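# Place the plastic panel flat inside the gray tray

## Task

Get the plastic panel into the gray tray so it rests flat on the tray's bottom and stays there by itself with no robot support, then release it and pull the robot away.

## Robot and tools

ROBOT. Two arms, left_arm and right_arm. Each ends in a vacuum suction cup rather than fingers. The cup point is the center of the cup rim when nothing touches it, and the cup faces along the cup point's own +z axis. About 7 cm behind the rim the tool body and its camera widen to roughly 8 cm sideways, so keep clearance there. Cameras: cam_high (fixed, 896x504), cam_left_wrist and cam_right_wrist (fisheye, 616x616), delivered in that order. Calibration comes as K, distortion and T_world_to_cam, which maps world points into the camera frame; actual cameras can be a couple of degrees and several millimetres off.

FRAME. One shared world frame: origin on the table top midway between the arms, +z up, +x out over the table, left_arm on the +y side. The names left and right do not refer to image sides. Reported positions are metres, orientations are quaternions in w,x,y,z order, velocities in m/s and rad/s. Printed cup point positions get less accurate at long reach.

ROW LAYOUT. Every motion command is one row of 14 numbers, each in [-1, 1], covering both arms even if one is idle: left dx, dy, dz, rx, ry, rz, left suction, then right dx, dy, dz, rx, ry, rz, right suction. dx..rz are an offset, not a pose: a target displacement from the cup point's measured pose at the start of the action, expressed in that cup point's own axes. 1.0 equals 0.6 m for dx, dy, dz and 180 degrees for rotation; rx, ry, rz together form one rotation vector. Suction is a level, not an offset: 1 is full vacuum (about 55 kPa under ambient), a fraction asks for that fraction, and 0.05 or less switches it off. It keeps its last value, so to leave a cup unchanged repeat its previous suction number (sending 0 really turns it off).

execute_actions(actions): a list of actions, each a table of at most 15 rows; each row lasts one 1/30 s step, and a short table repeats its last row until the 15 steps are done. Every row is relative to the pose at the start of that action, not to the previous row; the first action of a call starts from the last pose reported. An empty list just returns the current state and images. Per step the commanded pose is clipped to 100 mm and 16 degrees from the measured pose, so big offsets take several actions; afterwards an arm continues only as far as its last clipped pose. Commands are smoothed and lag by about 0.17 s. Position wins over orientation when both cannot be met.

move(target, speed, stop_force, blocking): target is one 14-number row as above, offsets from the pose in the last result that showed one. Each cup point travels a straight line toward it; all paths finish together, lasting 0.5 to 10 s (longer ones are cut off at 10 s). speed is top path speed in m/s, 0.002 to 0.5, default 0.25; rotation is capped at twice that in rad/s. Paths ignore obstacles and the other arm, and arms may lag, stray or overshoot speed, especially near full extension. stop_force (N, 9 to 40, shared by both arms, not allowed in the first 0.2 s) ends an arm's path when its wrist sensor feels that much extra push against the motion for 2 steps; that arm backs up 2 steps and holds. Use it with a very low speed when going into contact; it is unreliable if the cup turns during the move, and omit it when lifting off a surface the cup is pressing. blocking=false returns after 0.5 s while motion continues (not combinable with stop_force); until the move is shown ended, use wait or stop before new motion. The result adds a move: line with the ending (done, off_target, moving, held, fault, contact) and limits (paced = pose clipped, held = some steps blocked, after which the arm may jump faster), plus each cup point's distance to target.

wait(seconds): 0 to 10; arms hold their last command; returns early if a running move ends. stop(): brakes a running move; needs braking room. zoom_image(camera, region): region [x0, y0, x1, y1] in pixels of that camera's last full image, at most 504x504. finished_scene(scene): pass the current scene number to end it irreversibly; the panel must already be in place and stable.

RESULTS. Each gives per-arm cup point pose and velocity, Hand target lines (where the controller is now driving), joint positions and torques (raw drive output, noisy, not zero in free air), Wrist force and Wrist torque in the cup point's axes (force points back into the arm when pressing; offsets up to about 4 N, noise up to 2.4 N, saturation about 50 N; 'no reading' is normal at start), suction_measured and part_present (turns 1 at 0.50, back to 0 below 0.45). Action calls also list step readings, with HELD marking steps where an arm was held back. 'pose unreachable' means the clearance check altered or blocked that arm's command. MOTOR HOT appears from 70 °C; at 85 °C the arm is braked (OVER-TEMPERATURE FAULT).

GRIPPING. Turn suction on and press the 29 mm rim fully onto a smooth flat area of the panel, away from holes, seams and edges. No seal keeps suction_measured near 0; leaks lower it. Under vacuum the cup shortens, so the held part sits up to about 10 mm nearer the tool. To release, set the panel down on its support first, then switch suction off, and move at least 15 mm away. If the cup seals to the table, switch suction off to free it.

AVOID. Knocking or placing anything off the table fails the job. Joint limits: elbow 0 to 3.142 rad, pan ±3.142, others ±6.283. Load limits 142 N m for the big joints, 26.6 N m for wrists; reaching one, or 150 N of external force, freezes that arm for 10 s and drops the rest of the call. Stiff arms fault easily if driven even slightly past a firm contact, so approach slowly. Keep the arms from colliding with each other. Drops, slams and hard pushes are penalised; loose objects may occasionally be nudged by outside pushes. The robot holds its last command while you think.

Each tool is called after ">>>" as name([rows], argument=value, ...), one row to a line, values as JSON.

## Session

>>> execute_actions(actions=[])

Scene clock: 0.00 s.
left_arm: end_effector_position=(+0.4223, +0.5092, +0.2265) suction_measured=0.01 part_present=0 end_effector_quat_wxyz=(-0.001, -0.282, +0.959, +0.000) end_effector_velocity=(+0.000, +0.000, -0.000) end_effector_angular_velocity=(+0.001, -0.000, -0.001) | right_arm: end_effector_position=(+0.4110, -0.4097, +0.2264) suction_measured=0.00 part_present=0 end_effector_quat_wxyz=(-0.001, +0.157, +0.988, -0.001) end_effector_velocity=(-0.000, -0.000, -0.000) end_effector_angular_velocity=(-0.000, +0.001, +0.000)
Joint positions: left_arm=[-0.315 -1.722  2.043 -1.89  -1.572 -0.84 ] | right_arm=[-0.315 -1.722  2.043 -1.89  -1.572  0.208]
Joint velocities: left_arm=[ 0.     0.     0.001 -0.001  0.001  0.001] | right_arm=[ 0.     0.     0.001 -0.    -0.     0.   ]
Joint torques (N m, as the arm reports them, + toward a larger angle): no reading
Wrist force (N, on the end effector, along its own x y z axes, offset not removed): no reading
Wrist torque (N m, same axes, about the end effector's origin, offset not removed): no reading
Hand target (left_arm): +0.422, +0.509, +0.227; -0.001, -0.282, +0.959, +0.000
Hand target (right_arm): +0.411, -0.410, +0.226; -0.001, +0.157, +0.988, -0.001
camera_calibration (this result's frames):
cam_right_wrist: T_world_to_cam=[[-0.304704, -0.951383, 0.0450072, -0.270441], [-0.877216, 0.29873, 0.375836, 0.40292], [-0.371009, 0.0750379, -0.925592, 0.492347], [0, 0, 0, 1]] pos_world=[0.453709, -0.414602, 0.316452]

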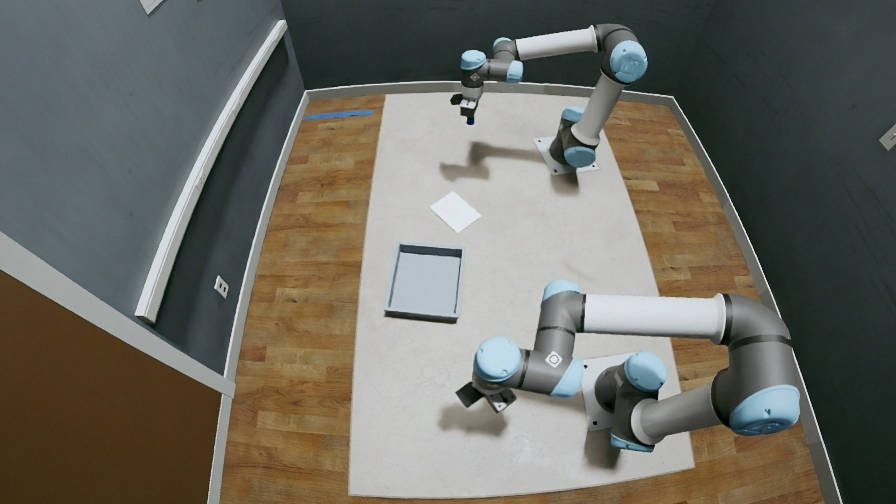

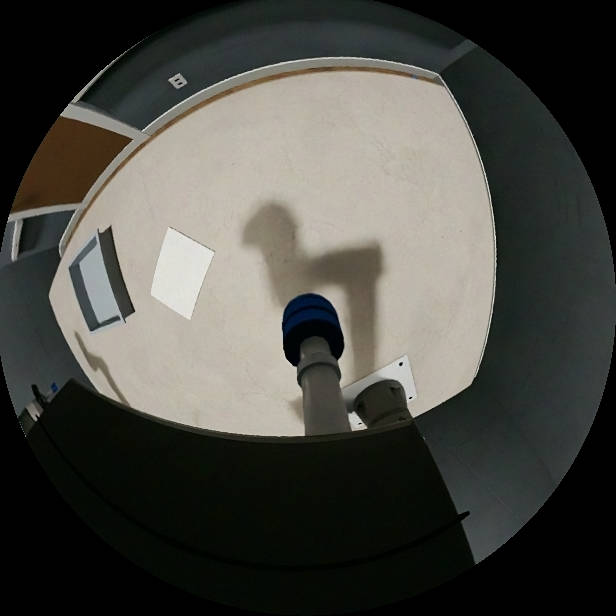

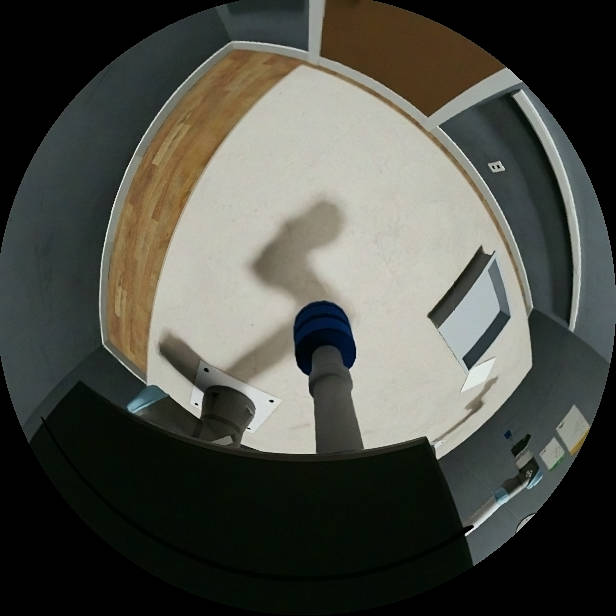

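>>> zoom_image(camera="cam_high", region=[360, 170, 520, 340])

>>> zoom_image(camera="cam_left_wrist", region=[50, 200, 240, 350])

Region (360, 170, 520, 340) of cam_high's 896x504 image, scaled by 2.965, with more detail than that image has; it fills the left 474 columns of this view, and the rest is white.

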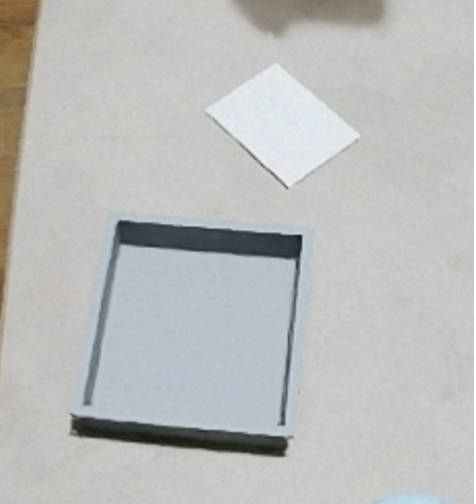

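Region (50, 200, 240, 350) of cam_left_wrist's 616x616 image, scaled by 2.653, with more detail than that image has; it fills the top 398 rows of this view, and the rest is white.

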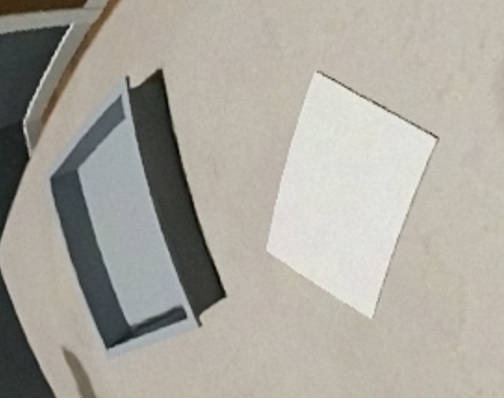

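>>> move(target=[0,0,0,0,0,0,0,0.0423,0.4073,0.243,0,0,0,0], speed=0.3)

>>> zoom_image(camera="cam_left_wrist", region=[140, 120, 480, 430])

Scene clock: 3.27 s.
left_arm: end_effector_position=(+0.4223, +0.5092, +0.2265) suction_measured=0.01 part_present=0 end_effector_quat_wxyz=(-0.001, -0.282, +0.959, +0.000) end_effector_velocity=(+0.001, +0.000, +0.000) end_effector_angular_velocity=(-0.001, -0.002, +0.000) | right_arm: end_effector_position=(+0.4624, -0.1698, +0.0806) suction_measured=0.00 part_present=0 end_effector_quat_wxyz=(-0.001, +0.157, +0.988, -0.001) end_effector_velocity=(+0.001, +0.001, -0.001) end_effector_angular_velocity=(-0.001, -0.001, -0.000)
Joint positions: left_arm=[-0.315 -1.722  2.043 -1.89  -1.572 -0.84 ] | right_arm=[ 0.168 -1.201  1.879 -2.246 -1.572  0.691]
Joint velocities: left_arm=[ 0.001  0.    -0.001 -0.002  0.     0.   ] | right_arm=[ 0.002  0.003 -0.003 -0.001 -0.001  0.002]
Joint torques (N m, as the arm reports them, + toward a larger angle): left_arm=[  1.93 -13.35 -21.52  -2.46  -0.06   0.05] | right_arm=[  6.42 -22.29 -26.55  -4.24  -1.46   2.04]
Wrist force (N, on the end effector, along its own x y z axes, offset not removed): left_arm=[0.3 2.8 -0.2] | right_arm=[0.8 -1.8 -1.3]
Wrist torque (N m, same axes, about the end effector's origin, offset not removed): left_arm=[0.35 -0.07 0.10] | right_arm=[-0.11 -0.03 -0.16]
Hand target (left_arm): +0.422, +0.509, +0.227; -0.001, -0.282, +0.959, +0.000
Hand target (right_arm): +0.462, -0.170, +0.080; -0.001, +0.157, +0.988, -0.001
Off the commanded pose (left_arm): 0.000 m, 0 deg.
Off the commanded pose (right_arm): 0.000 m, 0 deg.
move: done
camera_calibration (this result's frames):
cam_left_wrist: T_world_to_cam=[[0.5466, -0.837062, 0.0235693, 0.19356], [-0.785485, -0.502758, 0.360897, 0.514885], [-0.290244, -0.21578, -0.932308, 0.540792], [0, 0, 0, 1]] pos_world=[0.455596, 0.537577, 0.313803]
cam_right_wrist: T_world_to_cam=[[-0.304736, -0.951335, 0.0458019, -0.0200895], [-0.877572, 0.299147, 0.37467, 0.4315], [-0.370138, 0.0739811, -0.926026, 0.357889], [0, 0, 0, 1]] pos_world=[0.505018, -0.174671, 0.170664]

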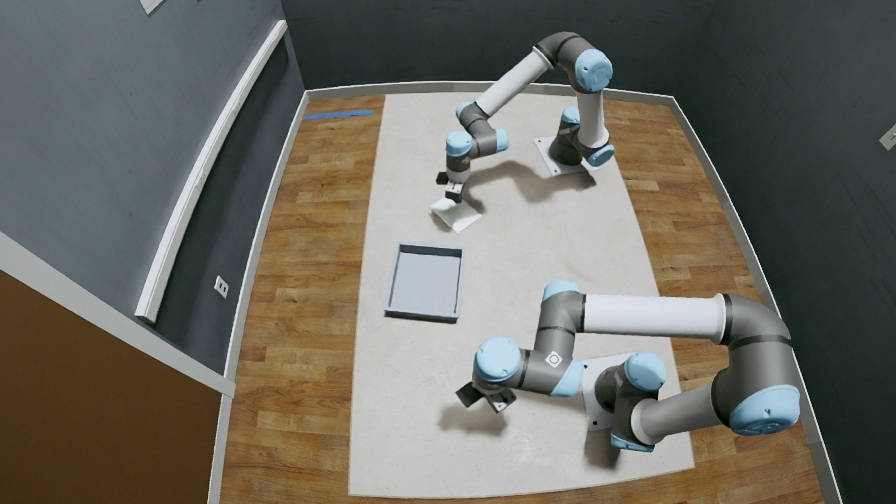

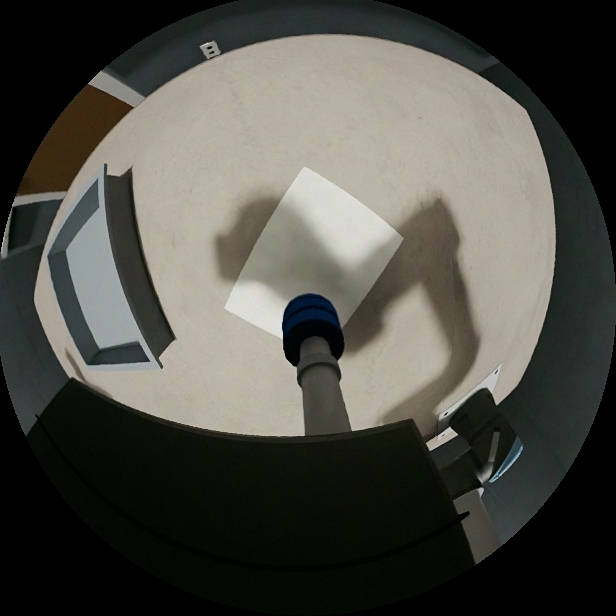

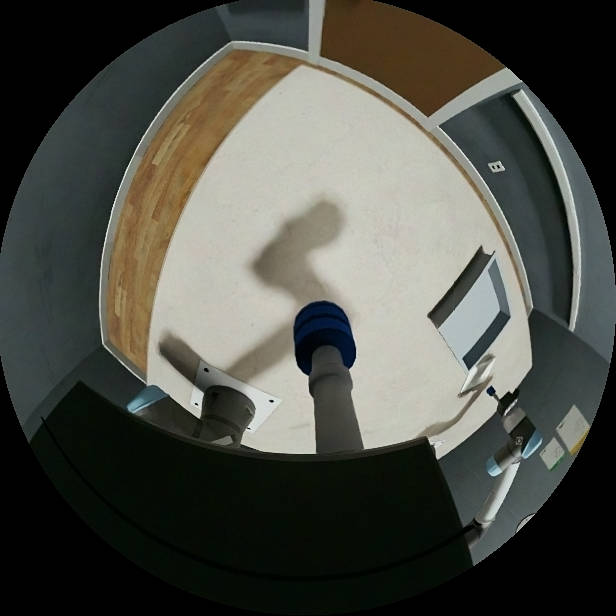

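Region (140, 120, 480, 430) of cam_left_wrist's 616x616 image, scaled by 1.482, with more detail than that image has; it fills the top 460 rows of this view, and the rest is white.

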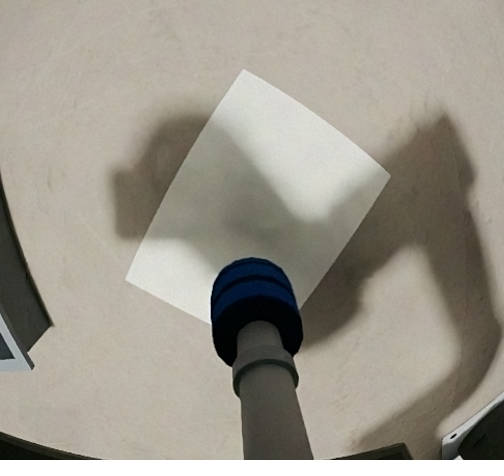

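>>> move(target=[0,0,0,0,0,0,0,-0.007,-0.010,0.11,0,0,0,0], speed=0.15)

>>> move(target=[0,0,0,0,0,0,0,0,0,0.05,0,0,0,1], speed=0.006, stop_force=9)

Scene clock: 4.57 s.
left_arm: end_effector_position=(+0.4223, +0.5092, +0.2265) suction_measured=0.01 part_present=0 end_effector_quat_wxyz=(-0.001, -0.282, +0.959, +0.000) end_effector_velocity=(-0.000, -0.000, -0.001) end_effector_angular_velocity=(+0.001, +0.002, -0.000) | right_arm: end_effector_position=(+0.4644, -0.1769, +0.0147) suction_measured=0.00 part_present=0 end_effector_quat_wxyz=(-0.001, +0.157, +0.988, -0.001) end_effector_velocity=(+0.000, +0.000, -0.001) end_effector_angular_velocity=(+0.000, +0.000, -0.000)
Joint positions: left_arm=[-0.315 -1.722  2.043 -1.89  -1.572 -0.84 ] | right_arm=[ 0.155 -1.092  1.935 -2.411 -1.572  0.678]
Joint velocities: left_arm=[-0.     0.     0.001  0.001  0.     0.   ] | right_arm=[-0.     0.003  0.    -0.003  0.    -0.   ]
Joint torques (N m, as the arm reports them, + toward a larger angle): left_arm=[  2.13 -13.34 -21.51  -2.34  -0.08   0.11] | right_arm=[ -6.6  -24.53  -7.93  -4.27   0.55  -1.81]
Wrist force (N, on the end effector, along its own x y z axes, offset not removed): left_arm=[-1.1 1.5 1.1] | right_arm=[-1.1 0.7 1.0]
Wrist torque (N m, same axes, about the end effector's origin, offset not removed): left_arm=[0.19 -0.10 0.20] | right_arm=[0.12 0.26 -0.08]
Hand target (left_arm): +0.422, +0.509, +0.227; -0.001, -0.282, +0.959, +0.000
Hand target (right_arm): +0.464, -0.177, +0.015; -0.001, +0.157, +0.988, -0.001
Off the commanded pose (left_arm): 0.000 m, 0 deg.
Off the commanded pose (right_arm): 0.000 m, 0 deg.
move: done
camera_calibration (this result's frames):
cam_left_wrist: T_world_to_cam=[[0.5466, -0.837062, 0.0235694, 0.19356], [-0.785485, -0.502758, 0.360897, 0.514885], [-0.290243, -0.21578, -0.932308, 0.540792], [0, 0, 0, 1]] pos_world=[0.455596, 0.537577, 0.313802]
cam_right_wrist: T_world_to_cam=[[-0.304734, -0.951332, 0.0458686, -0.0231856], [-0.877573, 0.299171, 0.374649, 0.460036], [-0.370138, 0.0739151, -0.926032, 0.29817], [0, 0, 0, 1]] pos_world=[0.507014, -0.181726, 0.104826]

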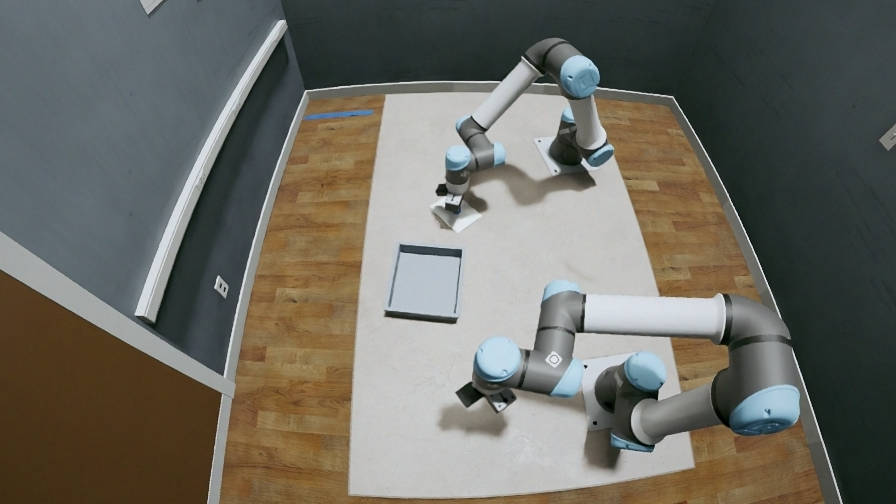

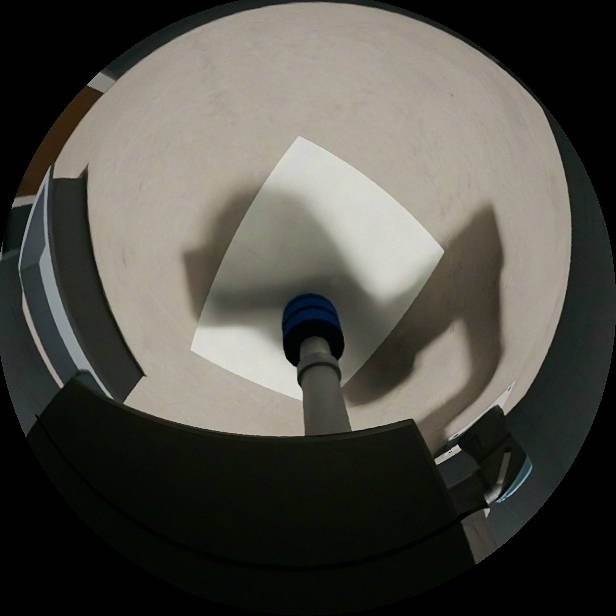

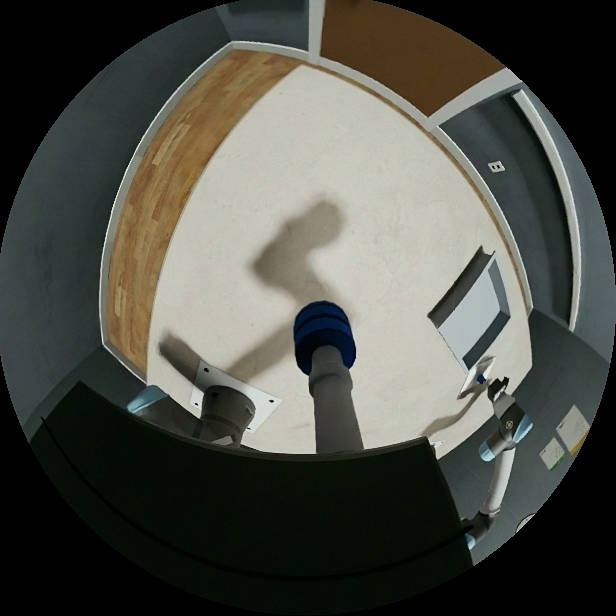

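Scene clock: 8.30 s.
left_arm: end_effector_position=(+0.4223, +0.5092, +0.2265) suction_measured=0.01 part_present=0 end_effector_quat_wxyz=(-0.001, -0.282, +0.959, +0.000) end_effector_velocity=(-0.000, +0.000, -0.000) end_effector_angular_velocity=(-0.000, +0.000, +0.001) | right_arm: end_effector_position=(+0.4644, -0.1769, -0.0054) suction_measured=1.00 part_present=1 end_effector_quat_wxyz=(-0.001, +0.157, +0.988, -0.001) end_effector_velocity=(-0.000, +0.000, +0.001) end_effector_angular_velocity=(+0.001, +0.002, -0.001)
Joint positions: left_arm=[-0.315 -1.722  2.043 -1.89  -1.572 -0.84 ] | right_arm=[ 0.155 -1.054  1.945 -2.459 -1.572  0.678]
Joint velocities: left_arm=[ 0.001 -0.     0.001 -0.001 -0.     0.   ] | right_arm=[-0.    -0.003 -0.001  0.005  0.001  0.001]
Joint torques (N m, as the arm reports them, + toward a larger angle): left_arm=[  1.76 -13.67 -21.71  -2.33  -0.05   0.05] | right_arm=[ -3.51 -38.09  -8.43   2.21   0.63   0.07]
Wrist force (N, on the end effector, along its own x y z axes, offset not removed): left_arm=[0.1 -1.7 -0.5] | right_arm=[-4.7 0.5 -17.6]
Wrist torque (N m, same axes, about the end effector's origin, offset not removed): left_arm=[-0.36 0.05 0.05] | right_arm=[-0.05 0.61 -0.25]
Hand target (left_arm): +0.422, +0.509, +0.227; -0.001, -0.282, +0.959, +0.000
Hand target (right_arm): +0.464, -0.177, -0.005; -0.001, +0.157, +0.988, -0.001
Off the commanded pose (left_arm): 0.000 m, 0 deg.
Off the commanded pose (right_arm): 0.010 m, 0 deg.
move: contact (right_arm)
camera_calibration (this result's frames):
cam_left_wrist: T_world_to_cam=[[0.5466, -0.837062, 0.0235695, 0.19356], [-0.785485, -0.502758, 0.360897, 0.514885], [-0.290243, -0.21578, -0.932308, 0.540792], [0, 0, 0, 1]] pos_world=[0.455596, 0.537577, 0.313803]
cam_right_wrist: T_world_to_cam=[[-0.304732, -0.951332, 0.045893, -0.0222985], [-0.87756, 0.299176, 0.374677, 0.467547], [-0.370172, 0.073902, -0.926019, 0.279495], [0, 0, 0, 1]] pos_world=[0.506966, -0.181747, 0.0846617]

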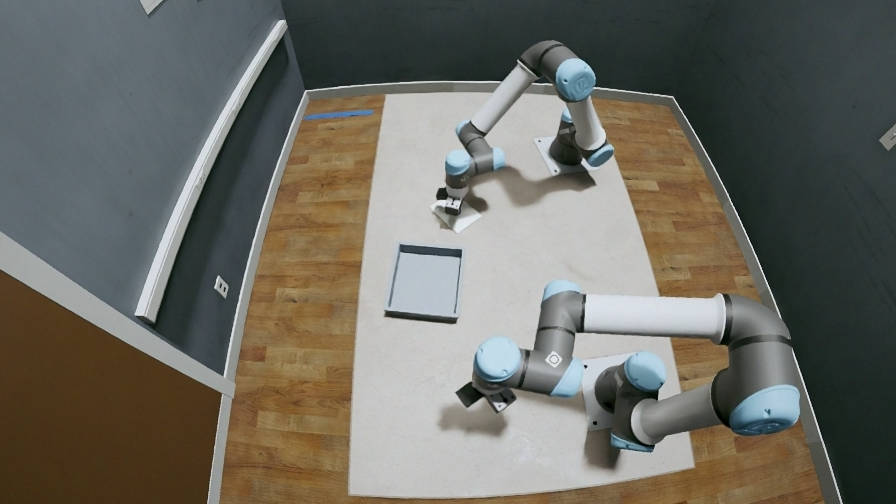

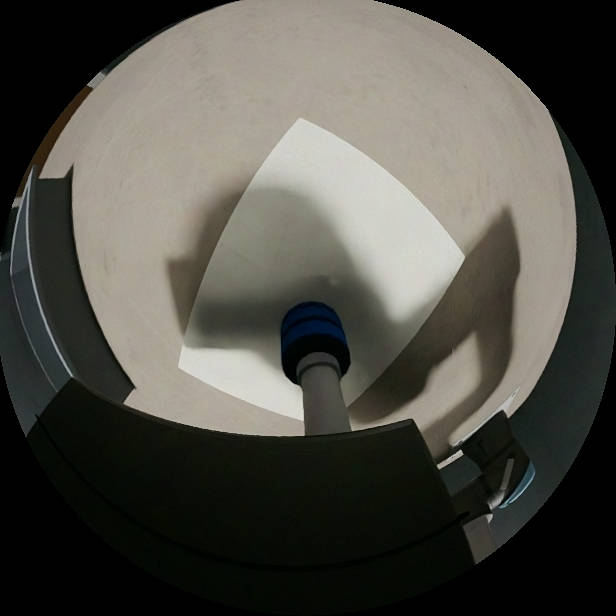

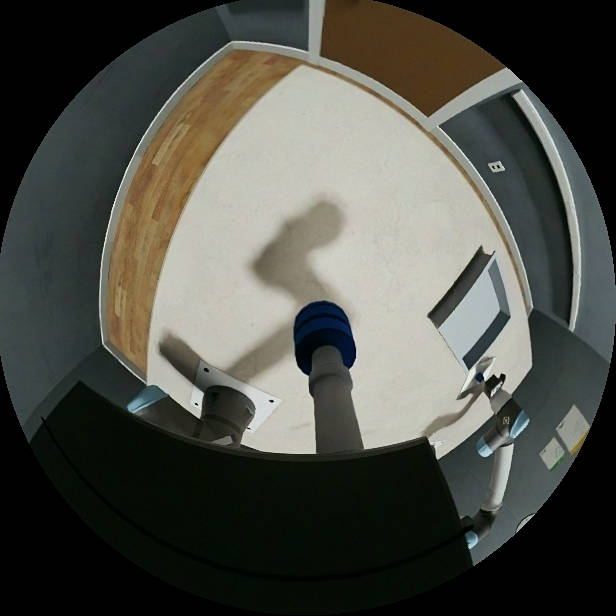

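>>> move(target=[0,0,0,0,0,0,0,0,0,-0.21,0,0,0.1,1], speed=0.15)

>>> zoom_image(camera="cam_left_wrist", region=[20, 150, 280, 420])

Scene clock: 10.13 s.
left_arm: end_effector_position=(+0.4223, +0.5092, +0.2265) suction_measured=0.01 part_present=0 end_effector_quat_wxyz=(-0.001, -0.282, +0.959, +0.000) end_effector_velocity=(-0.001, +0.000, -0.001) end_effector_angular_velocity=(+0.000, +0.003, +0.000) | right_arm: end_effector_position=(+0.4646, -0.1769, +0.1203) suction_measured=0.98 part_present=1 end_effector_quat_wxyz=(-0.001, +0.310, +0.951, -0.001) end_effector_velocity=(+0.001, -0.000, +0.002) end_effector_angular_velocity=(-0.001, -0.002, -0.004)
Joint positions: left_arm=[-0.315 -1.722  2.043 -1.89  -1.572 -0.84 ] | right_arm=[ 0.155 -1.263  1.843 -2.148 -1.572  0.992]
Joint velocities: left_arm=[ 0.001  0.     0.001  0.002 -0.001  0.   ] | right_arm=[ 0.    -0.003 -0.003  0.004 -0.001  0.004]
Joint torques (N m, as the arm reports them, + toward a larger angle): left_arm=[  1.58 -13.83 -21.48  -2.37  -0.04   0.16] | right_arm=[ -0.8  -44.21 -28.49  -0.35  -1.51   2.14]
Wrist force (N, on the end effector, along its own x y z axes, offset not removed): left_arm=[1.0 2.3 1.9] | right_arm=[-3.3 0.8 0.7]
Wrist torque (N m, same axes, about the end effector's origin, offset not removed): left_arm=[0.20 -0.13 0.25] | right_arm=[0.28 0.82 0.01]
Hand target (left_arm): +0.422, +0.509, +0.227; -0.001, -0.282, +0.959, +0.000
Hand target (right_arm): +0.465, -0.177, +0.120; -0.001, +0.310, +0.951, -0.001
Off the commanded pose (left_arm): 0.000 m, 0 deg.
Off the commanded pose (right_arm): 0.000 m, 0 deg.
move: done
camera_calibration (this result's frames):
cam_left_wrist: T_world_to_cam=[[0.5466, -0.837062, 0.0235693, 0.193561], [-0.785485, -0.502758, 0.360897, 0.514885], [-0.290244, -0.21578, -0.932308, 0.540792], [0, 0, 0, 1]] pos_world=[0.455596, 0.537577, 0.313802]
cam_right_wrist: T_world_to_cam=[[-0.583658, -0.810695, 0.0460176, 0.126531], [-0.742532, 0.555803, 0.373804, 0.403381], [-0.328617, 0.184004, -0.926366, 0.396264], [0, 0, 0, 1]] pos_world=[0.503593, -0.194536, 0.210478]

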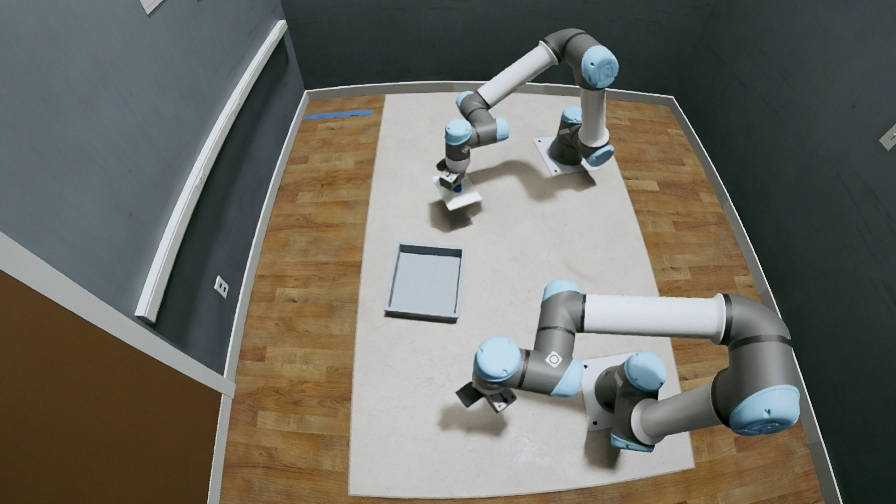

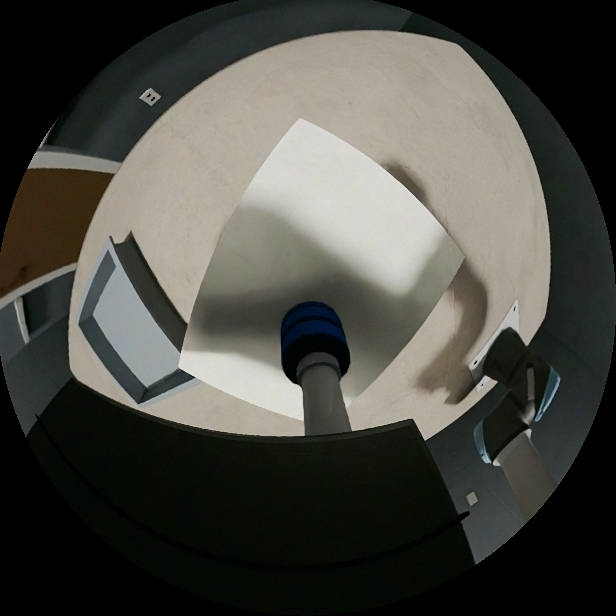

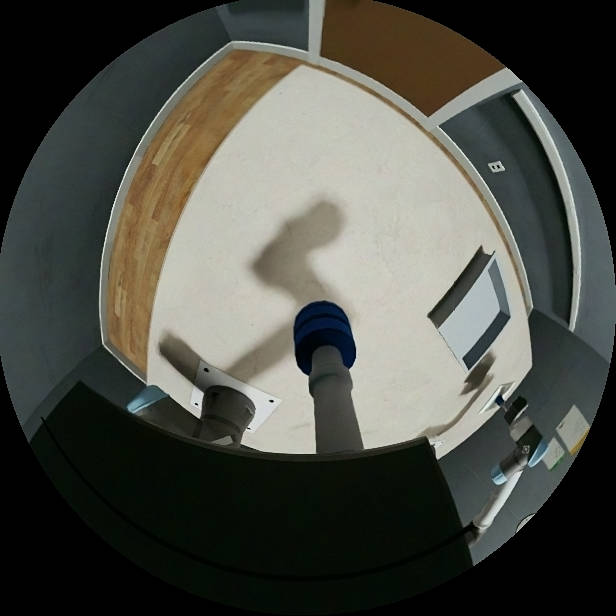

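Region (20, 150, 280, 420) of cam_left_wrist's 616x616 image, scaled by 1.867, with more detail than that image has; it fills the left 485 columns of this view, and the rest is white.

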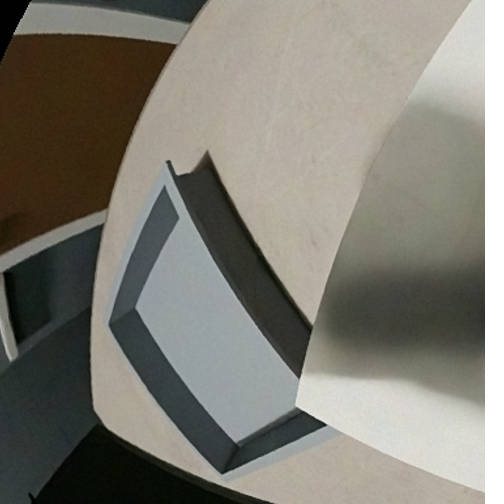

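>>> move(target=[0,0,0,0,0,0,0,0.1415,0.4893,0,0,0,0.172,1], speed=0.25)

>>> move(target=[0,0,0,0,0,0,0,0,0,0.06,0,0,0,1], speed=0.08)

>>> zoom_image(camera="cam_left_wrist", region=[140, 90, 480, 430])

>>> zoom_image(camera="cam_high", region=[360, 200, 500, 340])

Scene clock: 12.20 s.
left_arm: end_effector_position=(+0.4223, +0.5092, +0.2265) suction_measured=0.01 part_present=0 end_effector_quat_wxyz=(-0.001, -0.282, +0.959, +0.000) end_effector_velocity=(-0.000, -0.000, -0.001) end_effector_angular_velocity=(+0.000, +0.001, +0.000) | right_arm: end_effector_position=(+0.5689, +0.1104, +0.1199) suction_measured=1.00 part_present=1 end_effector_quat_wxyz=(+0.000, +0.552, +0.834, -0.001) end_effector_velocity=(+0.001, +0.001, +0.000) end_effector_angular_velocity=(-0.003, +0.003, -0.001)
Joint positions: left_arm=[-0.315 -1.722  2.043 -1.89  -1.572 -0.84 ] | right_arm=[ 0.445 -0.636  0.797 -1.729 -1.572  1.823]
Joint velocities: left_arm=[-0.     0.     0.001 -0.     0.    -0.   ] | right_arm=[ 0.     0.007 -0.015  0.012 -0.001  0.002]
Joint torques (N m, as the arm reports them, + toward a larger angle): left_arm=[  1.95 -13.78 -21.58  -2.45  -0.15   0.02] | right_arm=[  4.21 -45.11 -30.2   -0.13  -1.65   2.19]
Wrist force (N, on the end effector, along its own x y z axes, offset not removed): left_arm=[0.4 1.1 -0.3] | right_arm=[2.4 1.1 1.1]
Wrist torque (N m, same axes, about the end effector's origin, offset not removed): left_arm=[0.04 -0.12 0.08] | right_arm=[0.20 -0.01 -0.02]
Hand target (left_arm): +0.422, +0.509, +0.227; -0.001, -0.282, +0.959, +0.000
Hand target (right_arm): +0.569, +0.111, +0.120; +0.000, +0.552, +0.834, -0.002
Off the commanded pose (left_arm): 0.000 m, 0 deg.
Off the commanded pose (right_arm): 0.000 m, 0 deg.
move: done
camera_calibration (this result's frames):
cam_left_wrist: T_world_to_cam=[[0.5466, -0.837062, 0.0235696, 0.19356], [-0.785485, -0.502758, 0.360897, 0.514885], [-0.290244, -0.21578, -0.932308, 0.540793], [0, 0, 0, 1]] pos_world=[0.455596, 0.537577, 0.313802]
cam_right_wrist: T_world_to_cam=[[-0.917614, -0.394941, 0.0448004, 0.564549], [-0.351627, 0.85915, 0.37178, 0.0656729], [-0.185321, 0.325397, -0.927239, 0.280267], [0, 0, 0, 1]] pos_world=[0.593069, 0.0753427, 0.210166]

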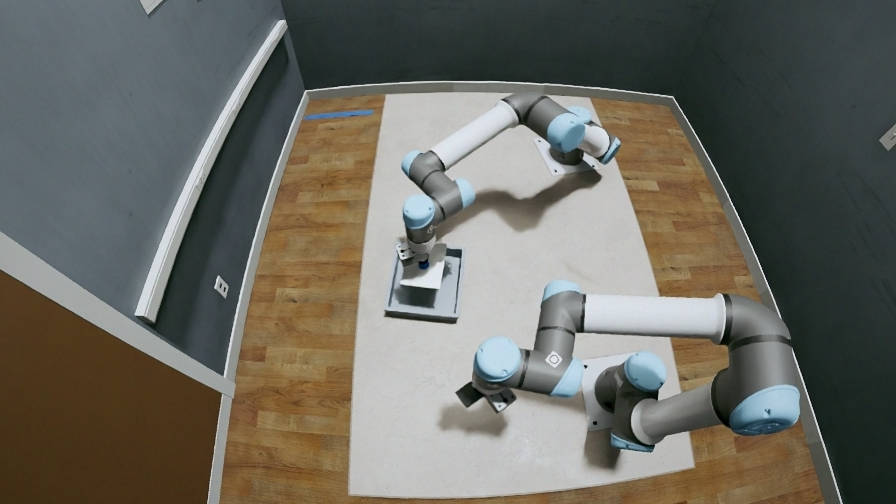

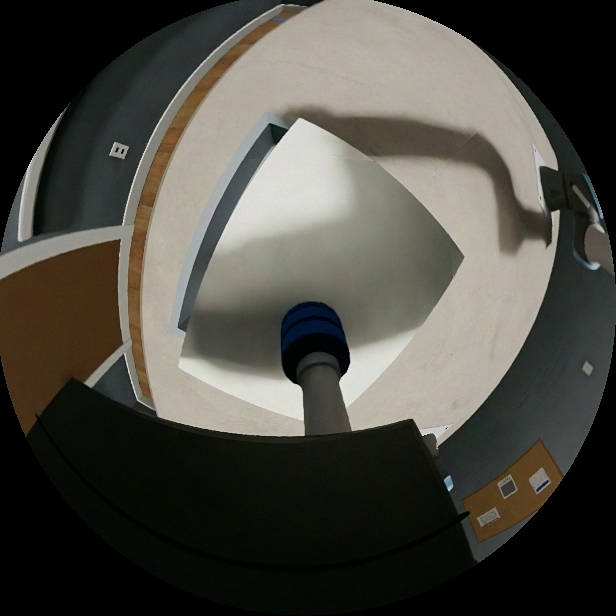

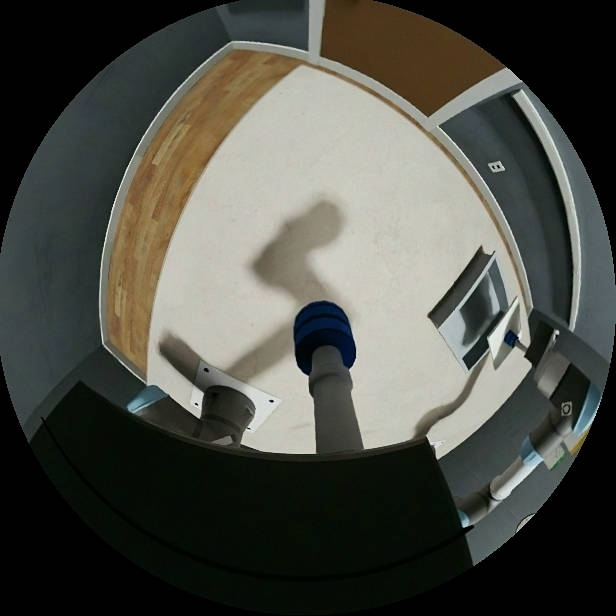

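Scene clock: 13.03 s.
left_arm: end_effector_position=(+0.4223, +0.5092, +0.2265) suction_measured=0.01 part_present=0 end_effector_quat_wxyz=(-0.001, -0.282, +0.959, +0.000) end_effector_velocity=(-0.000, +0.000, -0.000) end_effector_angular_velocity=(+0.000, +0.001, +0.001) | right_arm: end_effector_position=(+0.5689, +0.1104, +0.0841) suction_measured=0.99 part_present=1 end_effector_quat_wxyz=(+0.000, +0.552, +0.834, -0.001) end_effector_velocity=(+0.000, +0.000, -0.000) end_effector_angular_velocity=(+0.002, -0.001, -0.000)
Joint positions: left_arm=[-0.315 -1.722  2.043 -1.89  -1.572 -0.84 ] | right_arm=[ 0.445 -0.614  0.848 -1.802 -1.572  1.823]
Joint velocities: left_arm=[-0.     0.     0.     0.     0.    -0.001] | right_arm=[-0.    -0.     0.002 -0.004  0.     0.   ]
Joint torques (N m, as the arm reports them, + toward a larger angle): left_arm=[  1.85 -14.06 -21.7   -2.4   -0.04   0.07] | right_arm=[  2.55 -45.14 -13.25  -4.51  -1.12  -1.66]
Wrist force (N, on the end effector, along its own x y z axes, offset not removed): left_arm=[-2.1 2.4 2.2] | right_arm=[-1.3 0.3 0.3]
Wrist torque (N m, same axes, about the end effector's origin, offset not removed): left_arm=[0.28 0.25 0.29] | right_arm=[0.21 0.37 -0.14]
Hand target (left_arm): +0.422, +0.509, +0.227; -0.001, -0.282, +0.959, +0.000
Hand target (right_arm): +0.569, +0.110, +0.084; +0.000, +0.552, +0.834, -0.001
Off the commanded pose (left_arm): 0.000 m, 0 deg.
Off the commanded pose (right_arm): 0.000 m, 0 deg.
move: done
camera_calibration (this result's frames):
cam_left_wrist: T_world_to_cam=[[0.5466, -0.837062, 0.0235692, 0.19356], [-0.785485, -0.502758, 0.360897, 0.514885], [-0.290244, -0.21578, -0.932308, 0.540792], [0, 0, 0, 1]] pos_world=[0.455596, 0.537577, 0.313802]
cam_right_wrist: T_world_to_cam=[[-0.91762, -0.394927, 0.0447966, 0.566089], [-0.351621, 0.859166, 0.371749, 0.0790134], [-0.185301, 0.325373, -0.927252, 0.247012], [0, 0, 0, 1]] pos_world=[0.593009, 0.075307, 0.17431]

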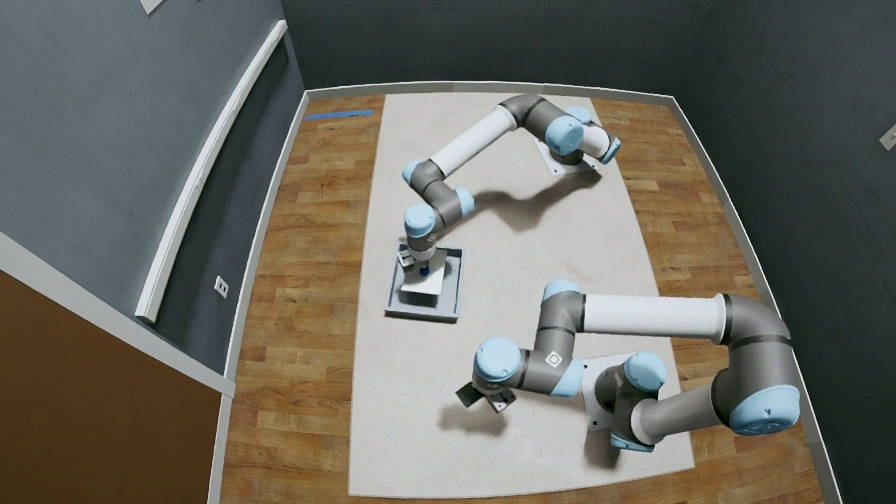

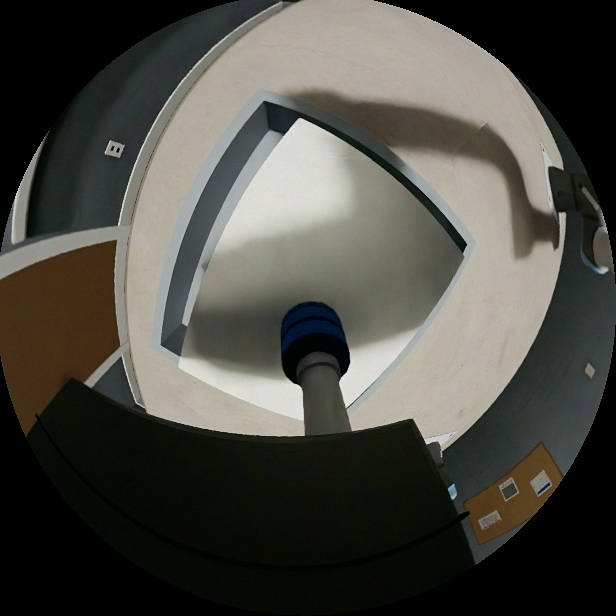

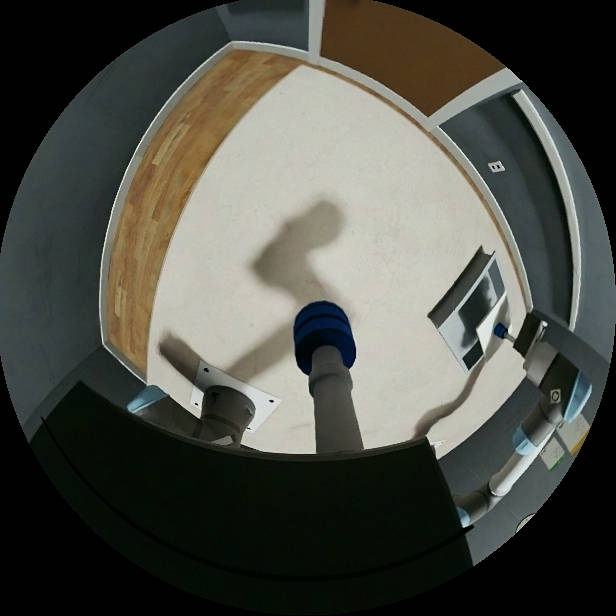

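Region (140, 90, 480, 430) of cam_left_wrist's 616x616 image, scaled by 1.482, with more detail than that image has.

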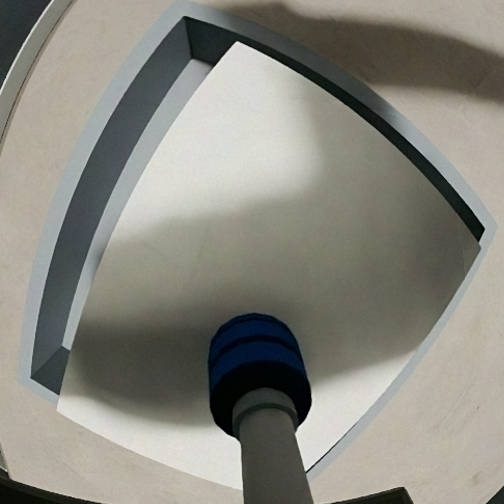

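Region (360, 200, 500, 340) of cam_high's 896x504 image, scaled by 3.600, with more detail than that image has.

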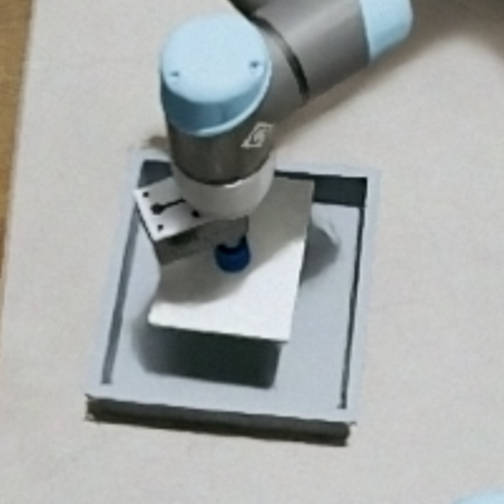

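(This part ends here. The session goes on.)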